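## Task

Put plate E10 into nest N1, plate E07 into N2 and plate E01 into N3. Each plate has to lie flat within its nest's locators, oriented so its well A1 is at the nest corner labelled A1, and must stay that way without the gripper holding it. Finish by opening the gripper and withdrawing the arm.

## Robot and tools

Robot: one four-axis arm that carries plates with a gripper kept level (it never tilts). Its joints, base to hand, are lift (0.000 to 0.550 m), shoulder (-2.000 to 2.000 rad), elbow (-2.800 to 2.800 rad) and wrist yaw (-12.566 to 12.566 rad), plus two fingers with rubber pads. The controlled point is the midpoint between the pads, 2 to 3 cm behind the fingertips. If the elbow reading gets within 0.4 rad of zero, the arm may fold up and fault.

Scene: nests sit in an arc around the base. Seen from above, going clockwise: N1, OUT, N2, N3. OUT starts empty and can serve as a parking spot. Only the printed ID label tells plates apart. Well A1 is at each plate's clipped corner, and each nest has a corner marked A1.

Frames: the scene frame has its origin on the table top under the arm base, +z up, and +y to the left when facing along +x. The gripper frame has the fingers pointing along +x, with the fingers opening and closing along y.

execute_actions: "actions" holds zero or one item. An empty list just reports the current state. An item with "rows" (1 to 15 rows) and optional "steps" (1 to 15, default 15, each step 1/30 s) applies one row per step and repeats the final row if steps outnumber rows. An item with only "steps" (up to 300) is a wait, counted from the previous result, so thinking time eats into it. "pictures" (true/false) chooses whether images come back.

A row is five numbers, each in [-1, 1]: dx, dy, dz, rz, opening. The first four are an offset in the gripper's own axes, not a pose. They are measured from the gripper pose in the latest result that showed it. Before any such result in the scene, or for the second and later calls in one reply, they are measured from where the hand is when the action begins. All rows share that same reference; they do not add up. Scale: 1.0 equals 0.6 m for dx, dy, dz and 180 degrees for rz; positive rz turns from +x toward +y. Opening is absolute, not an offset: +1 is fully open (0.140 m pad gap), -1 is closed (pads still 0.066 m apart). A full close needs at least 0.6 s. Sending all-zero offsets is not a pause: it pulls the hand back to the reference pose.

move: "target" is one five-number row laid out and referenced exactly as above. "speed" is the path's top speed in m/s, 0.002 to 0.5, default 0.25; rotation is capped at twice that value in rad/s. The path is straight, lasts 0.5 to 10 s (it is cut off at 10 s), turns the shorter way, and ignores obstacles. The opening is sent at the start. The hand lags and may overshoot the set speed, mostly at full reach. The result adds a "move:" line: done (settled near target), off_target, moving, held or fault, plus limits: paced means the sent pose was clipped; held means a safety check blocked some steps, after which motion can surge. The distance left to the target is reported.

wait: "seconds" 0 to 10; the robot gets no new command.

zoom_image: "camera" is one of cam_head_left, cam_head_right, cam_high, cam_low, cam_wrist (all 504x504); "region" is [x0, y0, x1, y1] in that camera's pixels, origin top-left, at most 504 by 504.

finished_scene: "scene" is 1 or 2.

Reading results: the state line shows end_effector_position (metres, scene frame) and end_effector_quat_wxyz; the position can be slightly wrong, more so at long reach. Joint positions list lift, shoulder, elbow, wrist yaw and the pad gap in metres. grip_measured is the finger opening on the command scale, with a constant error of up to about 1 mm. "Hand target" is the pose the controller is currently driving toward. A "pose unreachable" line means a clearance check altered or blocked the command; HELD flags each step where that happened. Each step, the command is clipped to within 70 mm and 16 degrees of the measured pose, so after an action the hand may stop short; check and send the remainder. Cameras whose calibration changed are listed with the pictures.

Gripping: to hold a plate, keep commanding an opening below grip_measured; roughly 0.04 lower holds firmly, smaller margins hold lighter. Pads push up to about 18 N each; a quick close can squeeze harder.

Avoid: fast contacts and targets set deep past a surface (they hit or press hard); pushing offsets repeatedly against something that yields; dropping plates from any real height (a few millimetres is fine); knocking anything off the table, which ends the scene. Loads over the joint limits (lift 54.6 N, shoulder 8.19 N m, elbow 4.09 N m, wrist yaw 1.36 N m, held weight included) trigger a 10 s stop. Holding loads heats motors: a MOTOR HOT warning appears at 85 °C and brakes lock at 100 °C. Loose objects may occasionally get nudged by outside forces, so recheck placements before finishing.

Each tool is called after "Emit:" as name(argument=value, ...), one argument or row to a line, values as JSON.

## Session

Emit:
execute_actions(
  actions=[],
)

Scene clock: 0.00 s of 12600.00 s.
end_effector_position=(+0.6987, +0.1012, +0.3796) grip_measured=+1.00 end_effector_quat_wxyz=(+0.905, +0.000, +0.000, -0.425)
Joint positions: [ 0.375  0.803  2.37  -4.051  0.14 ]
Motor temperatures (°C, as the motors report them): [21 18 17 19]
Hand target: +0.699, +0.101, +0.380; +0.905, +0.000, +0.000, -0.425

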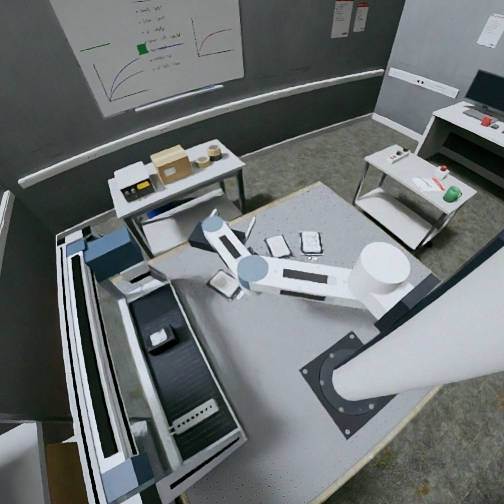

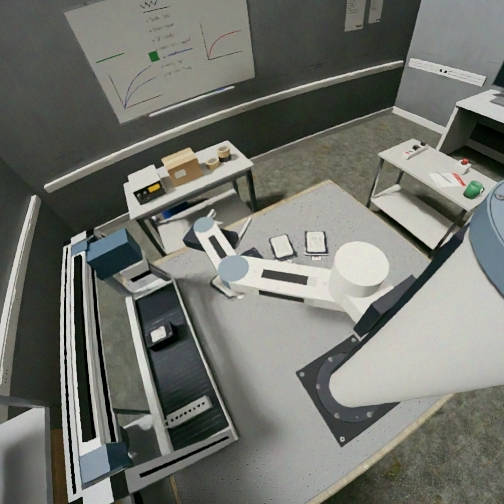

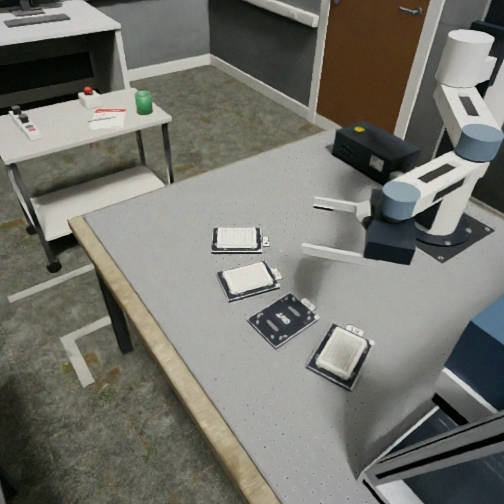

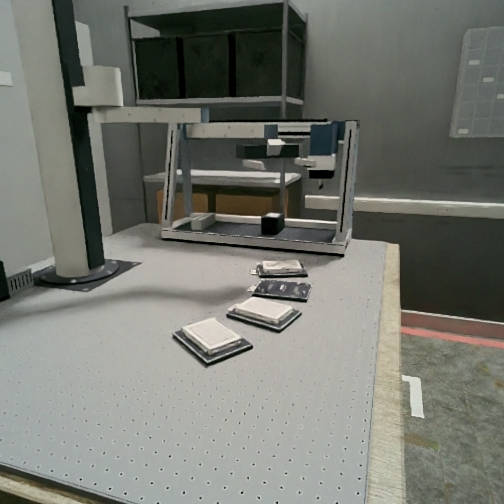

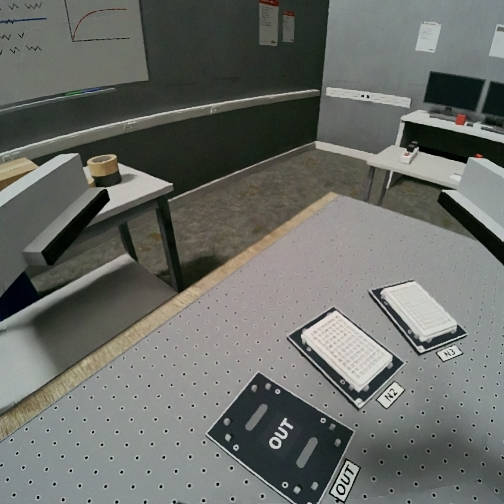

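Emit:
zoom_image(
  camera="cam_wrist",
  region=[270,260,490,420],
)

Emit:
zoom_image(
  camera="cam_high",
  region=[190,210,390,400],
)

Emit:
zoom_image(
  camera="cam_low",
  region=[160,240,340,380],
)

Region (270, 260, 490, 420) of cam_wrist's 504x504 image, scaled by 2.291, with more detail than that image has; it fills the top 367 rows of this view, and the rest is white.

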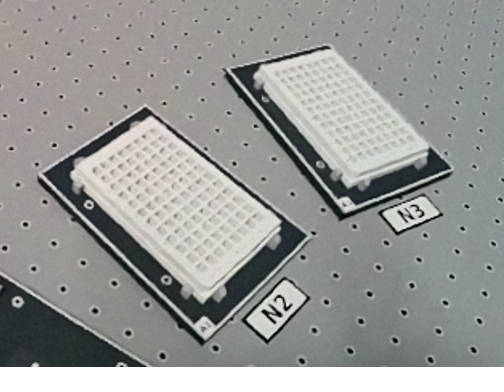

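Region (190, 210, 390, 400) of cam_high's 504x504 image, scaled by 2.520, with more detail than that image has; it fills the top 479 rows of this view, and the rest is white.

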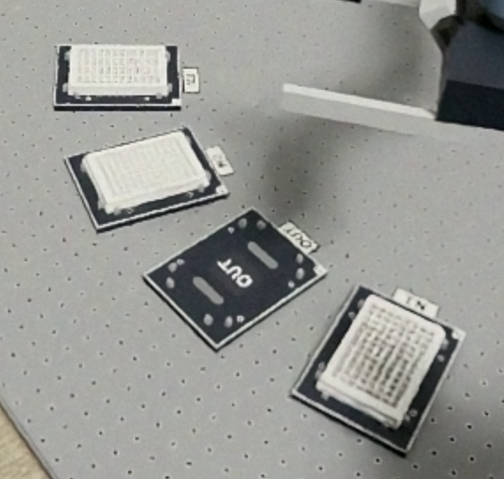

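Region (160, 240, 340, 380) of cam_low's 504x504 image, scaled by 2.800, with more detail than that image has.

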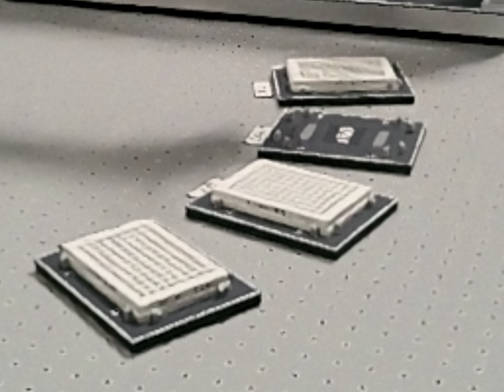

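Emit:
zoom_image(
  camera="cam_low",
  region=[190,300,300,370],
)

Emit:
zoom_image(
  camera="cam_low",
  region=[225,250,320,335],
)

Emit:
move(
  target=[0.2,-0.1,-0.25,0.15,1],
)

Region (190, 300, 300, 370) of cam_low's 504x504 image, scaled by 4.582, with more detail than that image has; it fills the top 321 rows of this view, and the rest is white.

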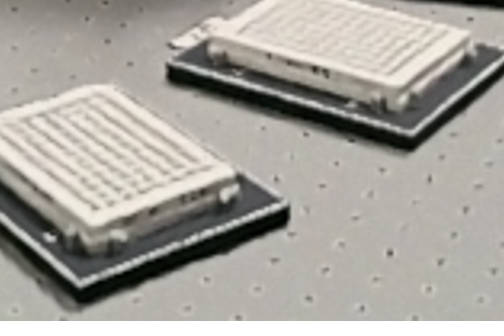

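Region (225, 250, 320, 335) of cam_low's 504x504 image, scaled by 5.305, with more detail than that image has; it fills the top 451 rows of this view, and the rest is white.

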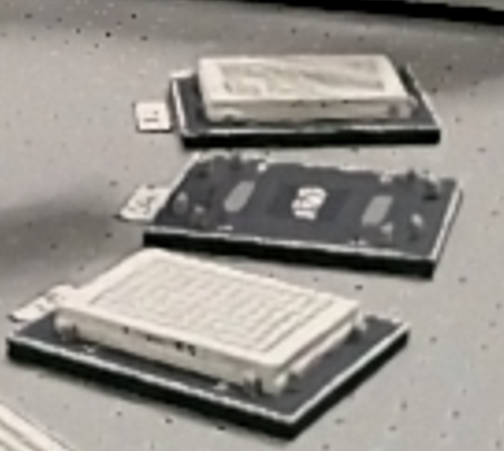

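Scene clock: 26.63 s of 12600.00 s.
end_effector_position=(+0.7289, -0.0296, +0.2296) grip_measured=+1.00 end_effector_quat_wxyz=(+0.979, +0.000, +0.000, -0.203)
Joint positions: [ 0.225  0.619  1.917 -2.944  0.14 ]
Motor temperatures (°C, as the motors report them): [21 18 17 19]
Hand target: +0.729, -0.029, +0.230; +0.979, +0.000, +0.000, -0.202
Off the commanded pose: 0.000 m, 0 deg.
After step 90, 22.30 s passed at rest.
move: done
camera_calibration (this result's frames):
cam_wrist: T_world_to_cam=[[-0.397999, -0.917385, 0.00132717, 0.271677], [-0.548433, 0.236772, -0.801973, 0.579052], [0.735403, -0.319912, -0.597359, -0.312979], [0, 0, 0, 1]] pos_world=[0.655864, 0.0120037, 0.277063]

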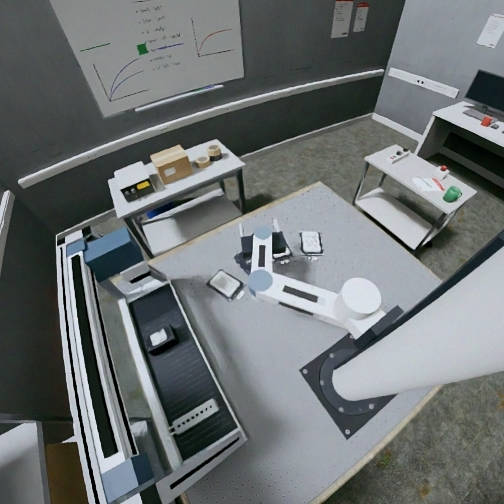

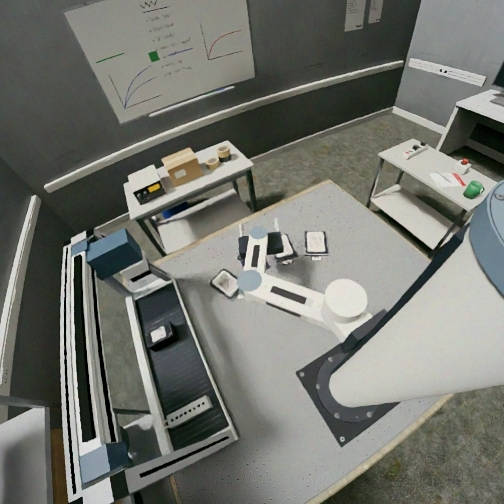

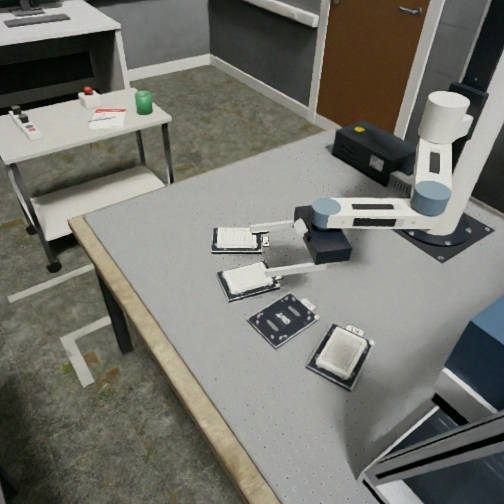

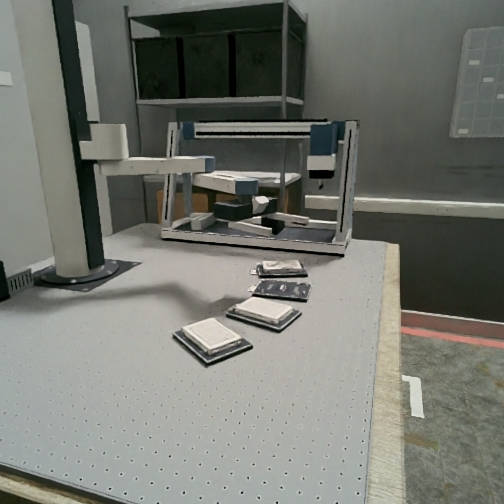

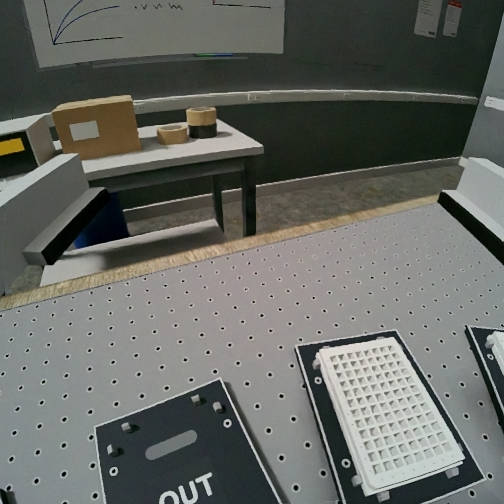

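Emit:
move(
  target=[-0.087,-0.29,-0.18,0.54,1],
)

Scene clock: 48.47 s of 12600.00 s.
end_effector_position=(+0.6118, -0.1687, +0.1215) grip_measured=+1.00 end_effector_quat_wxyz=(+0.800, +0.000, +0.000, +0.601)
Joint positions: [ 0.117 -0.395  2.585 -0.902  0.14 ]
Motor temperatures (°C, as the motors report them): [21 18 17 19]
Hand target: +0.612, -0.169, +0.122; +0.800, +0.000, +0.000, +0.601
Off the commanded pose: 0.000 m, 0 deg.
After step 90, 15.10 s passed at rest.
move: done
camera_calibration (this result's frames):
cam_wrist: T_world_to_cam=[[0.960026, -0.279908, 0.00132717, -0.625625], [-0.166184, -0.573779, -0.801973, 0.0904677], [0.22524, 0.769694, -0.597359, 0.160105], [0, 0, 0, 1]] pos_world=[0.579588, -0.246441, 0.169023]

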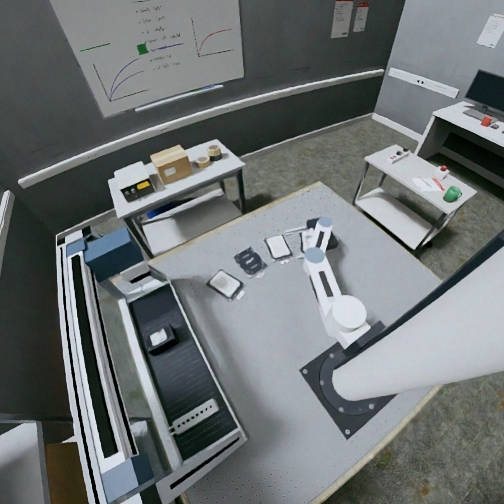

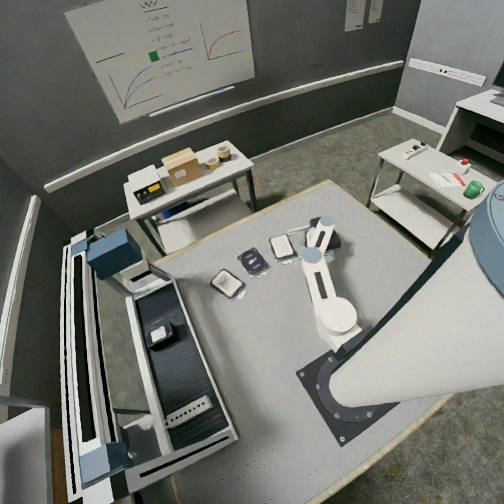

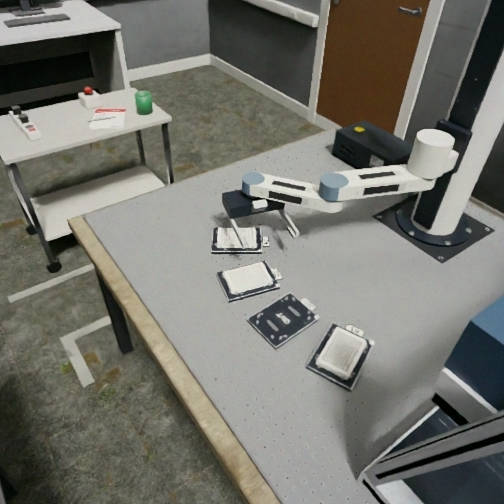

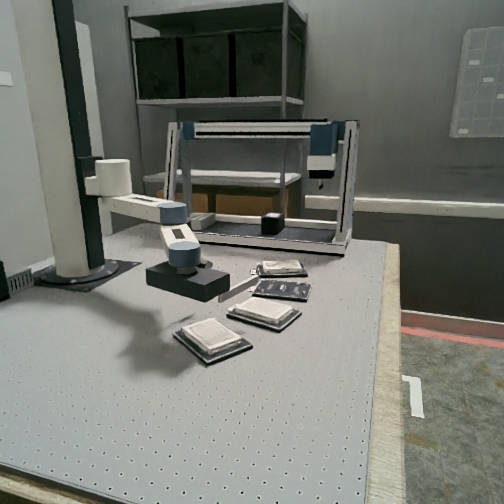

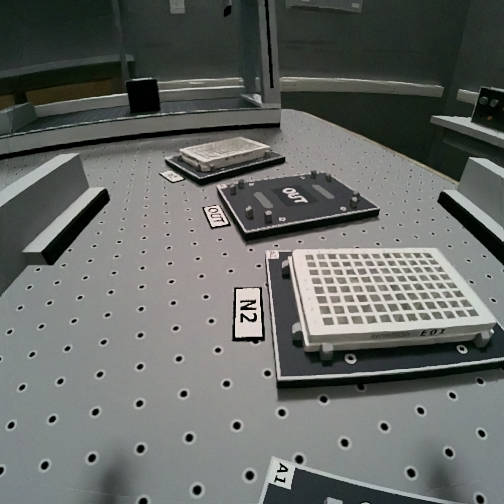

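Emit:
zoom_image(
  camera="cam_wrist",
  region=[260,230,504,400],
)

Emit:
zoom_image(
  camera="cam_wrist",
  region=[150,125,300,195],
)

Region (260, 230, 504, 400) of cam_wrist's 504x504 image, scaled by 2.066, with more detail than that image has; it fills the top 351 rows of this view, and the rest is white.

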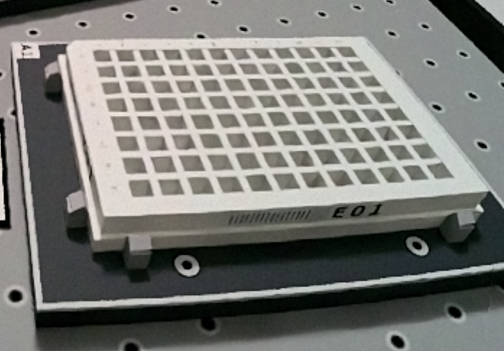

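Region (150, 125, 300, 195) of cam_wrist's 504x504 image, scaled by 3.360, with more detail than that image has; it fills the top 235 rows of this view, and the rest is white.

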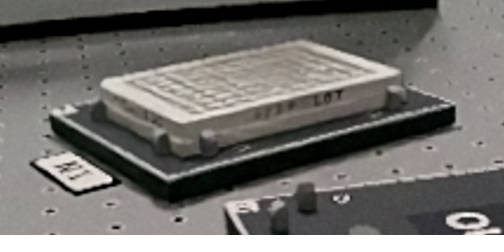

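Emit:
move(
  target=[-0.396,0.045,0,-0.188,1],
)

Scene clock: 68.53 s of 12600.00 s.
end_effector_position=(+0.5190, -0.3886, +0.1215) grip_measured=+1.00 end_effector_quat_wxyz=(+0.963, +0.000, +0.000, +0.268)
Joint positions: [ 0.117 -0.96   2.8   -1.297  0.14 ]
Motor temperatures (°C, as the motors report them): [21 18 17 19]
Hand target: +0.519, -0.389, +0.122; +0.963, +0.000, +0.000, +0.268
Off the commanded pose: 0.001 m, 9 deg.
joint sent to its limit — the command would take joint 3 (elbow) past its upper limit, so that joint was sent only as far as its limit.
After step 90, 15.53 s passed at rest.
move: off_target
camera_calibration (this result's frames):
cam_wrist: T_world_to_cam=[[0.515056, -0.857156, 0.00132717, -0.591498], [-0.511483, -0.308586, -0.801973, 0.231202], [0.687825, 0.412382, -0.597359, -0.0287431], [0, 0, 0, 1]] pos_world=[0.44268, -0.423807, 0.169033]

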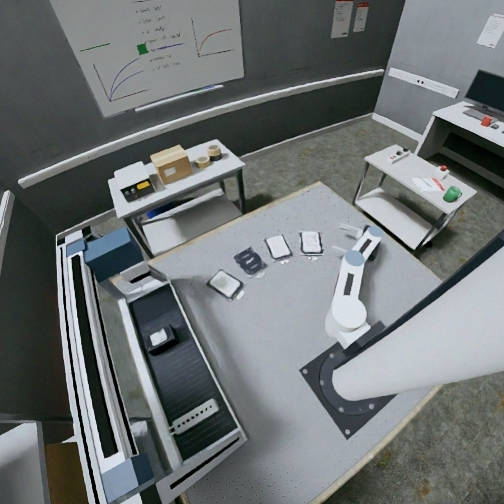

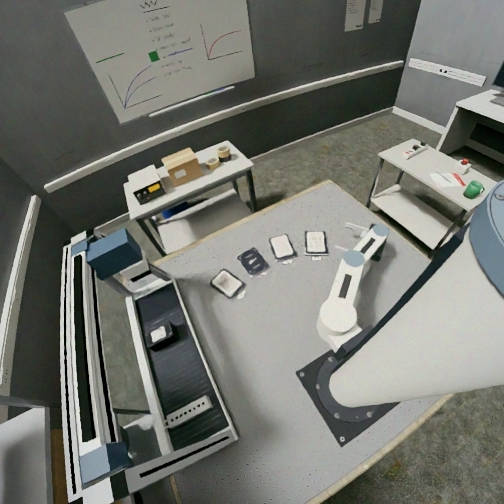

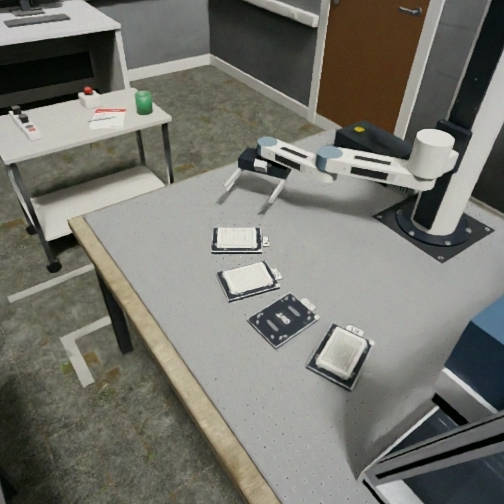

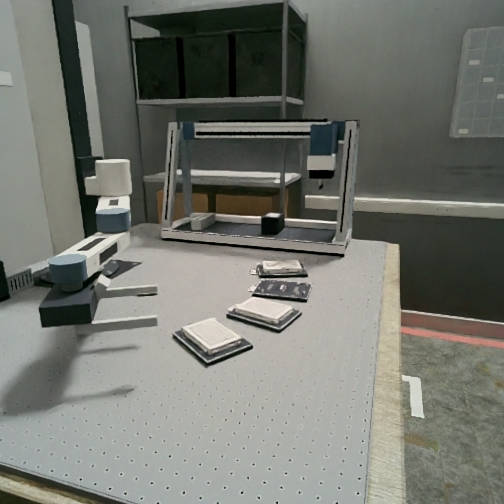

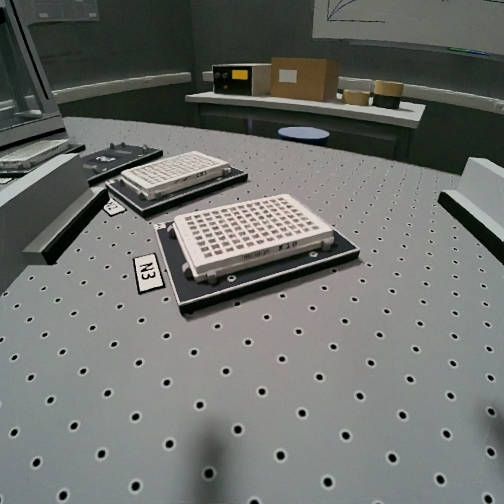

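Emit:
zoom_image(
  camera="cam_wrist",
  region=[125,180,375,325],
)

Region (125, 180, 375, 325) of cam_wrist's 504x504 image, scaled by 2.016, with more detail than that image has; it fills the top 292 rows of this view, and the rest is white.

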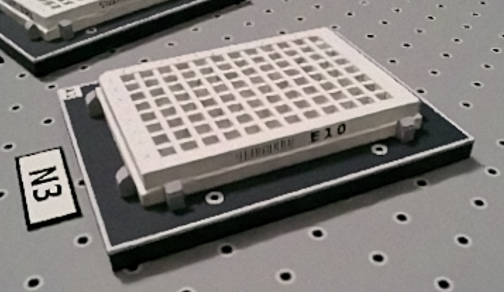

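Emit:
move(
  target=[0.622,0.76,-0.03,-0.037,1],
  speed=0.4,
)

Scene clock: 116.43 s of 12600.00 s.
end_effector_position=(+0.6036, +0.1944, +0.1036) grip_measured=+1.00 end_effector_quat_wxyz=(+0.977, +0.000, +0.000, +0.211)
Joint positions: [ 0.099  1.218  1.371 -2.163  0.14 ]
Motor temperatures (°C, as the motors report them): [21 18 17 19]
Hand target: +0.604, +0.195, +0.104; +0.977, +0.000, +0.000, +0.212
Off the commanded pose: 0.000 m, 0 deg.
After step 90, 42.70 s passed at rest.
move: done; limits=paced
camera_calibration (this result's frames):
cam_wrist: T_world_to_cam=[[0.41175, -0.911296, 0.00132717, -0.062416], [-0.543934, -0.246933, -0.801973, 0.447519], [0.731162, 0.329491, -0.597359, -0.348076], [0, 0, 0, 1]] pos_world=[0.52362, 0.168316, 0.151055]

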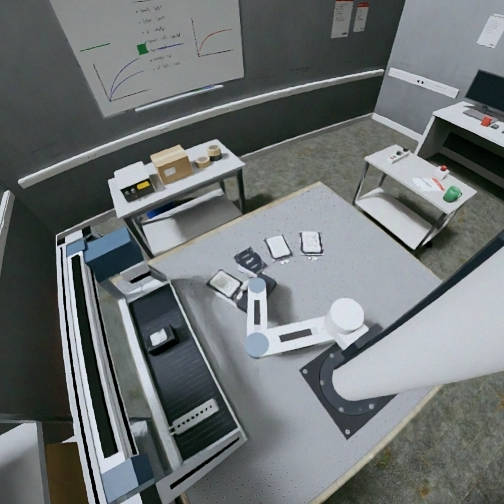

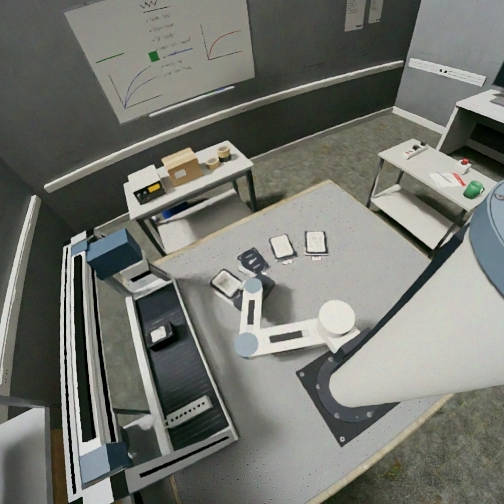

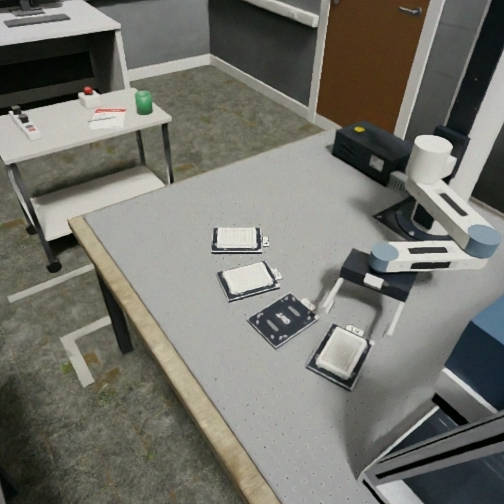

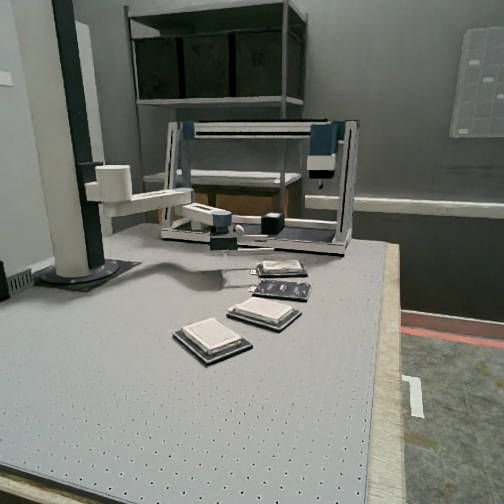

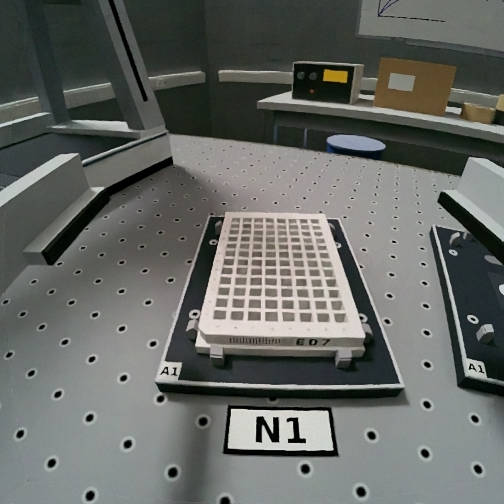

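Emit:
zoom_image(
  camera="cam_wrist",
  region=[150,200,410,410],
)

Region (150, 200, 410, 410) of cam_wrist's 504x504 image, scaled by 1.938, with more detail than that image has; it fills the top 407 rows of this view, and the rest is white.

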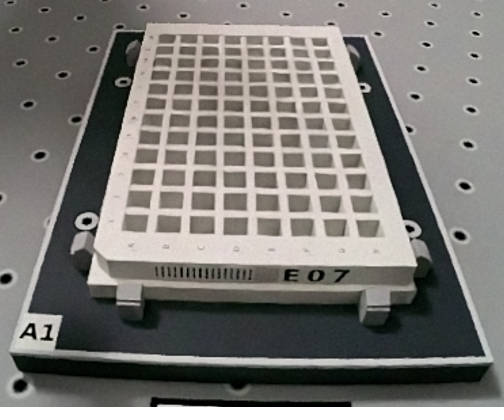

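Emit:
move(
  target=[0.116,-0.012,-0.07,-0.013,1],
)

Scene clock: 136.33 s of 12600.00 s.
end_effector_position=(+0.6700, +0.2166, +0.0615) grip_measured=+1.00 end_effector_quat_wxyz=(+0.982, +0.000, +0.000, +0.191)
Joint positions: [ 0.057  1.053  1.752 -2.42   0.14 ]
Motor temperatures (°C, as the motors report them): [21 18 17 19]
Hand target: +0.670, +0.217, +0.062; +0.982, +0.000, +0.000, +0.191
Off the commanded pose: 0.000 m, 0 deg.
After step 90, 16.13 s passed at rest.
move: done
camera_calibration (this result's frames):
cam_wrist: T_world_to_cam=[[0.374423, -0.927257, 0.00132717, -0.0410516], [-0.553508, -0.224652, -0.801973, 0.456985], [0.743933, 0.299542, -0.597359, -0.431113], [0, 0, 0, 1]] pos_world=[0.589035, 0.193734, 0.109015]

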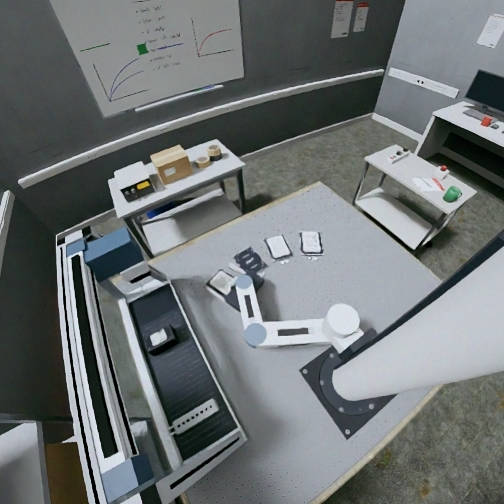

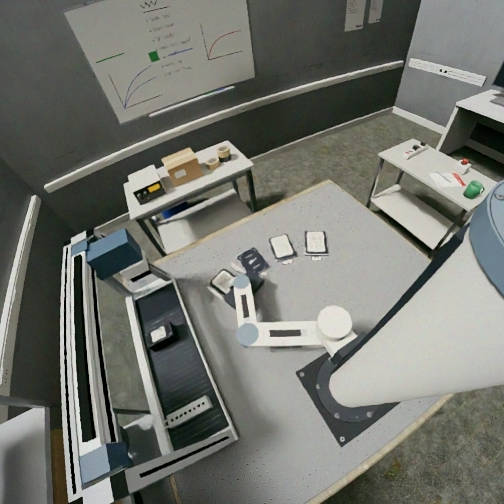

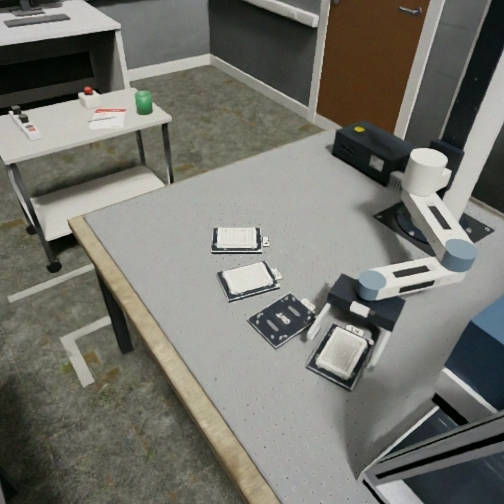

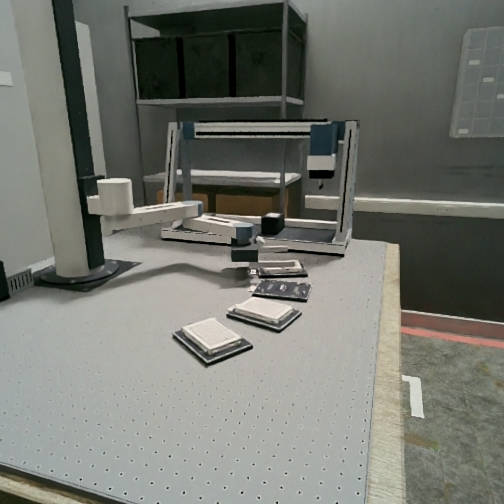

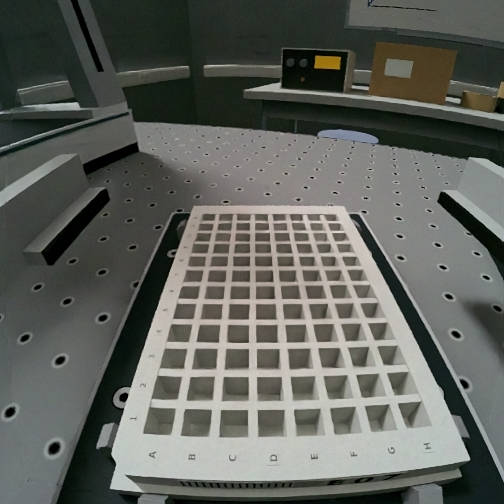

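Emit:
move(
  target=[0,0,-0.058,0,1],
  speed=0.08,
)

Scene clock: 144.87 s of 12600.00 s.
end_effector_position=(+0.6700, +0.2166, +0.0267) grip_measured=+1.00 end_effector_quat_wxyz=(+0.982, +0.000, +0.000, +0.191)
Joint positions: [ 0.022  1.053  1.752 -2.42   0.14 ]
Motor temperatures (°C, as the motors report them): [21 18 17 19]
Hand target: +0.670, +0.217, +0.027; +0.982, +0.000, +0.000, +0.191
Off the commanded pose: 0.000 m, 0 deg.
After step 90, 4.80 s passed at rest.
move: done
camera_calibration (this result's frames):
cam_wrist: T_world_to_cam=[[0.374389, -0.927271, 0.00132717, -0.040991], [-0.553516, -0.224632, -0.801973, 0.429042], [0.743944, 0.299515, -0.597359, -0.451923], [0, 0, 0, 1]] pos_world=[0.589034, 0.193725, 0.074174]

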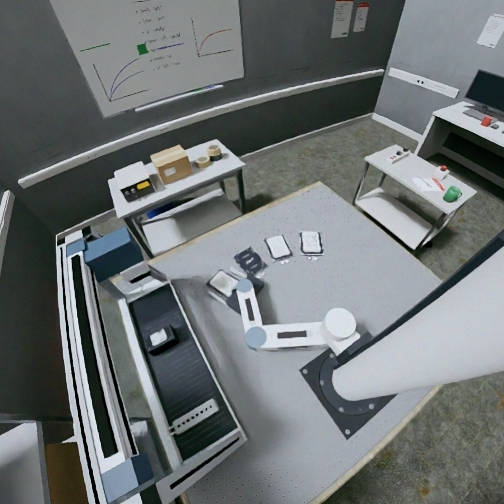

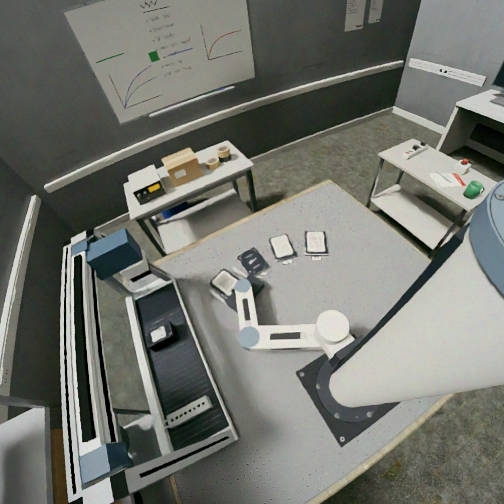

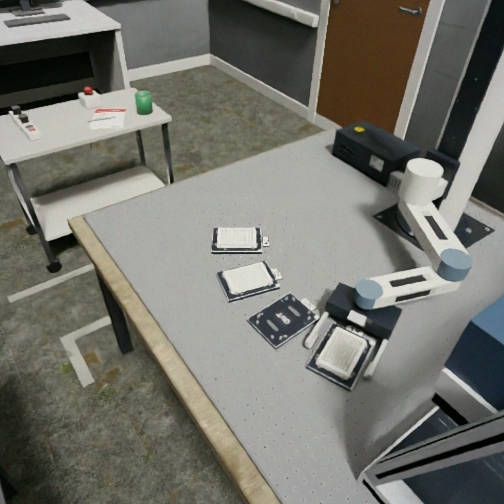

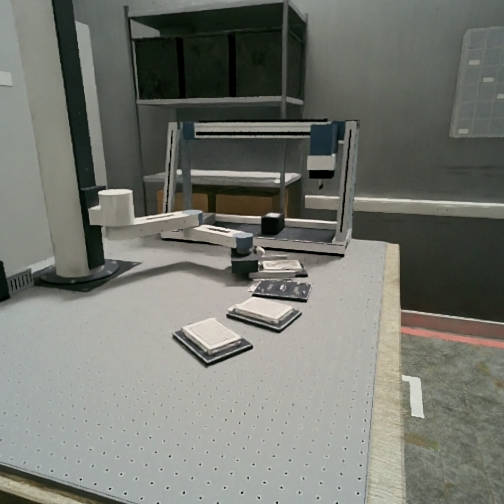

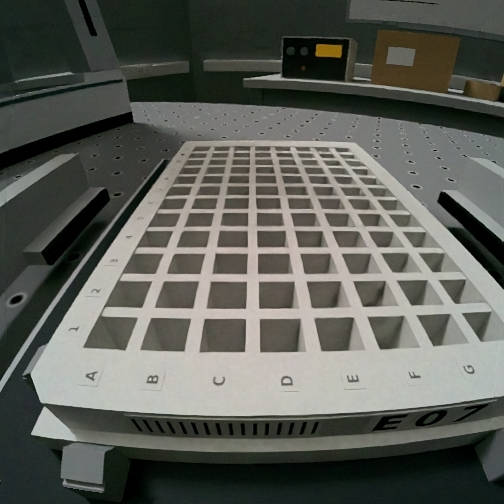

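Emit:
move(
  target=[0,0,0,0,-0.6],
)

Scene clock: 151.47 s of 12600.00 s.
end_effector_position=(+0.6698, +0.2173, +0.0267) grip_measured=+0.48 end_effector_quat_wxyz=(+0.981, +0.000, +0.000, +0.193)
Joint positions: [ 0.022  1.053  1.754 -2.419  0.121]
Motor temperatures (°C, as the motors report them): [21 18 17 19]
Hand target: +0.670, +0.217, +0.027; +0.982, +0.000, +0.000, +0.191
Off the commanded pose: 0.001 m, 0 deg.
After step 90, 2.90 s passed at rest.
move: done
camera_calibration (this result's frames):
cam_wrist: T_world_to_cam=[[0.376976, -0.926222, 0.00132717, -0.0421958], [-0.552887, -0.226176, -0.801973, 0.429053], [0.743105, 0.301591, -0.597359, -0.451938], [0, 0, 0, 1]] pos_world=[0.588962, 0.194259, 0.0741754]

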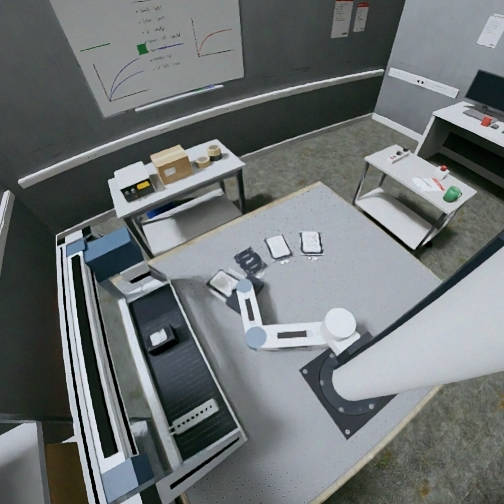

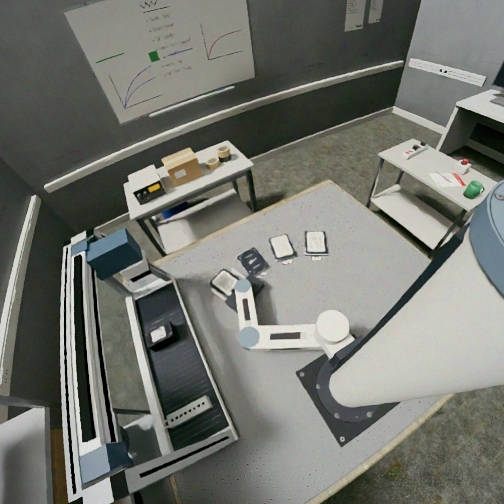

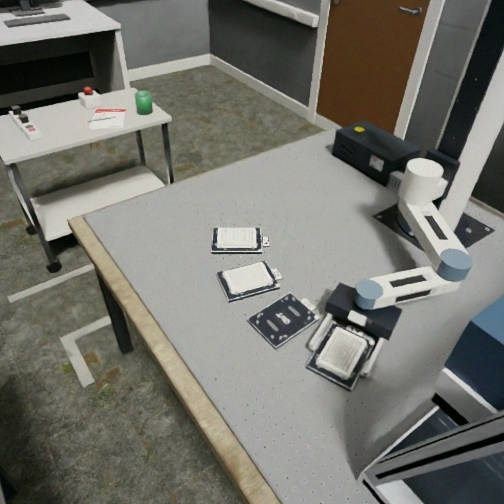

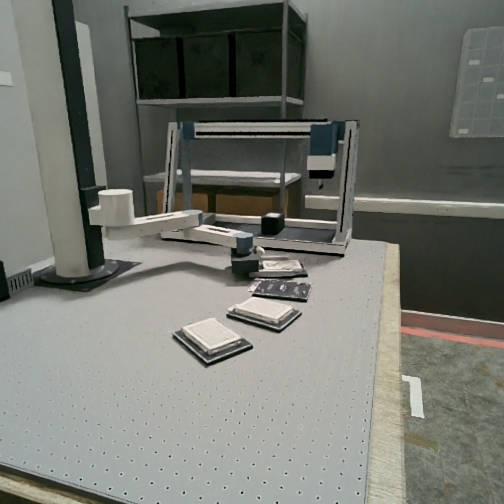

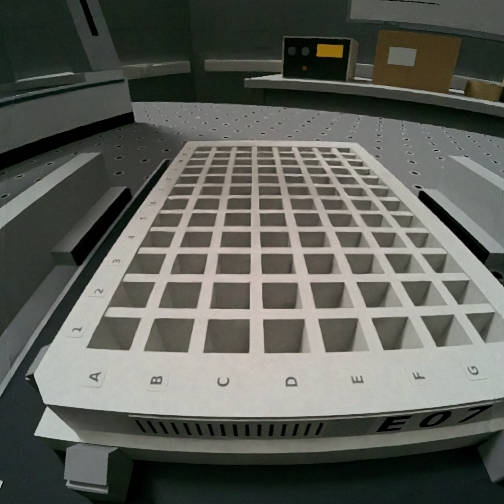

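Emit:
execute_actions(
  actions=[
    {"rows":[[0,0,0,0,0.75],[0,0,0,0,0.75],[0,0,0,0,0.75],[0,0,0,0,0.75],[0,0,0.01,0,0.75]]},
  ],
  pictures=false,
)

Emit:
move(
  target=[0,0,0,0,-0.6],
)

Emit:
zoom_image(
  camera="cam_low",
  region=[220,235,330,305],
)

Scene clock: 158.30 s of 12600.00 s.
end_effector_position=(+0.6698, +0.2174, +0.0327) grip_measured=+0.75 end_effector_quat_wxyz=(+0.981, +0.000, +0.000, +0.193)
Joint positions: [ 0.028  1.053  1.754 -2.418  0.131]
Motor temperatures (°C, as the motors report them): [21 18 17 19]
Hand target: +0.670, +0.217, +0.033; +0.981, +0.000, +0.000, +0.193
Off the commanded pose: 0.000 m, 0 deg.
Steps of this call (steps 1 to 90: nothing new was sent; then 3.33 s passed at rest; steps 91 to 105: all 15 steps of this action). Readings (end_effector_position):
91: (+0.6698, +0.2173, +0.0267)
92: (+0.6698, +0.2174, +0.0267)
94: (+0.6698, +0.2174, +0.0267)
98: (+0.6698, +0.2174, +0.0328)
105: the state above

Scene clock: 159.17 s of 12600.00 s.
end_effector_position=(+0.6698, +0.2174, +0.0330) grip_measured=-0.55 end_effector_quat_wxyz=(+0.981, +0.000, +0.000, +0.193)
Joint positions: [ 0.028  1.053  1.754 -2.418  0.083]
Motor temperatures (°C, as the motors report them): [21 18 17 19]
Hand target: +0.670, +0.217, +0.033; +0.981, +0.000, +0.000, +0.193
Off the commanded pose: 0.000 m, 0 deg.
move: done
camera_calibration (this result's frames):
cam_wrist: T_world_to_cam=[[0.377277, -0.926099, 0.00132717, -0.042348], [-0.552813, -0.226356, -0.801973, 0.434137], [0.743007, 0.301832, -0.597359, -0.44815], [0, 0, 0, 1]] pos_world=[0.588952, 0.194317, 0.0805157]

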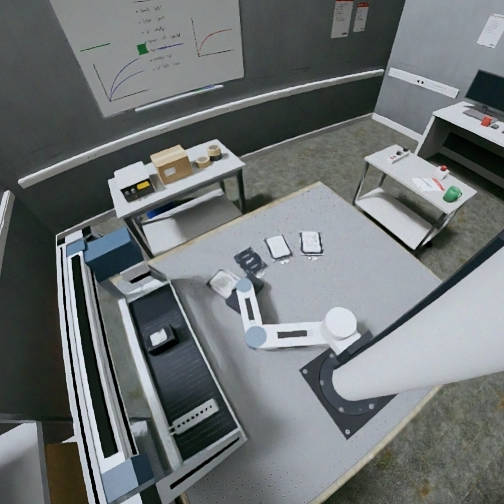

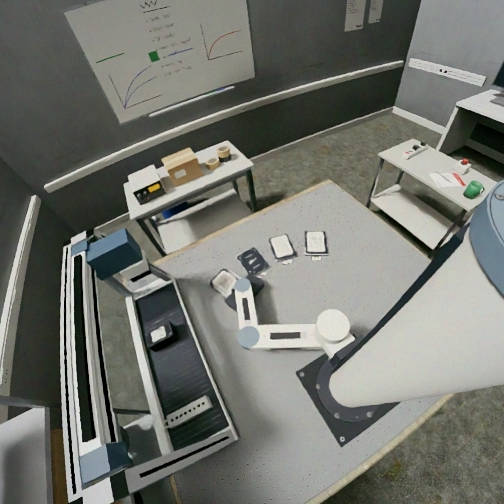

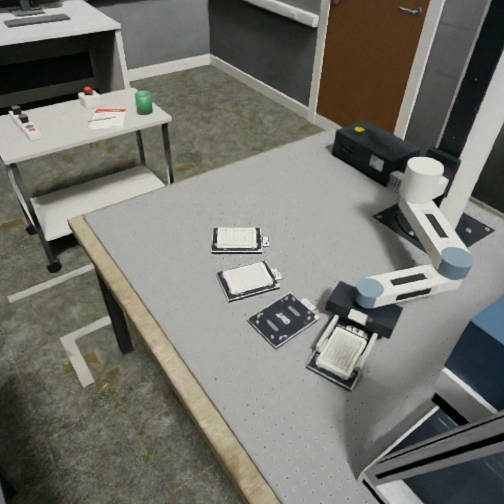

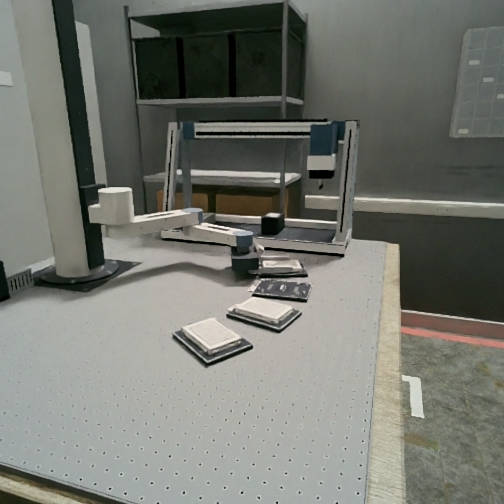

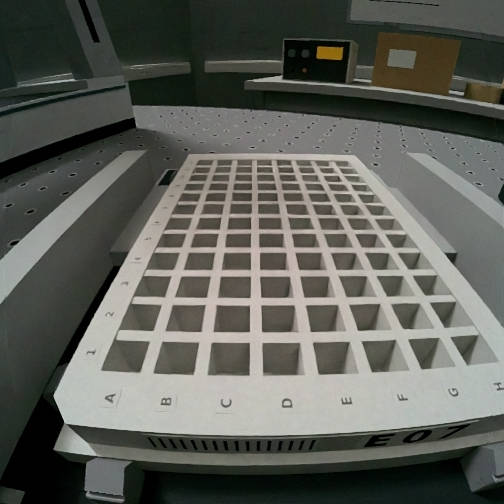

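Region (220, 235, 330, 305) of cam_low's 504x504 image, scaled by 4.582, with more detail than that image has; it fills the top 321 rows of this view, and the rest is white.

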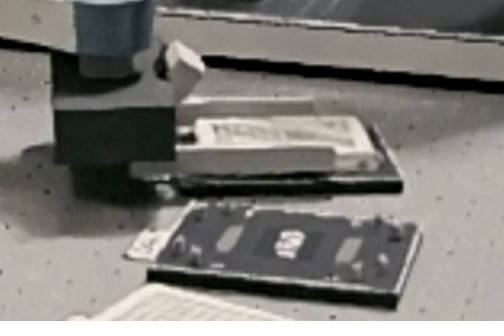

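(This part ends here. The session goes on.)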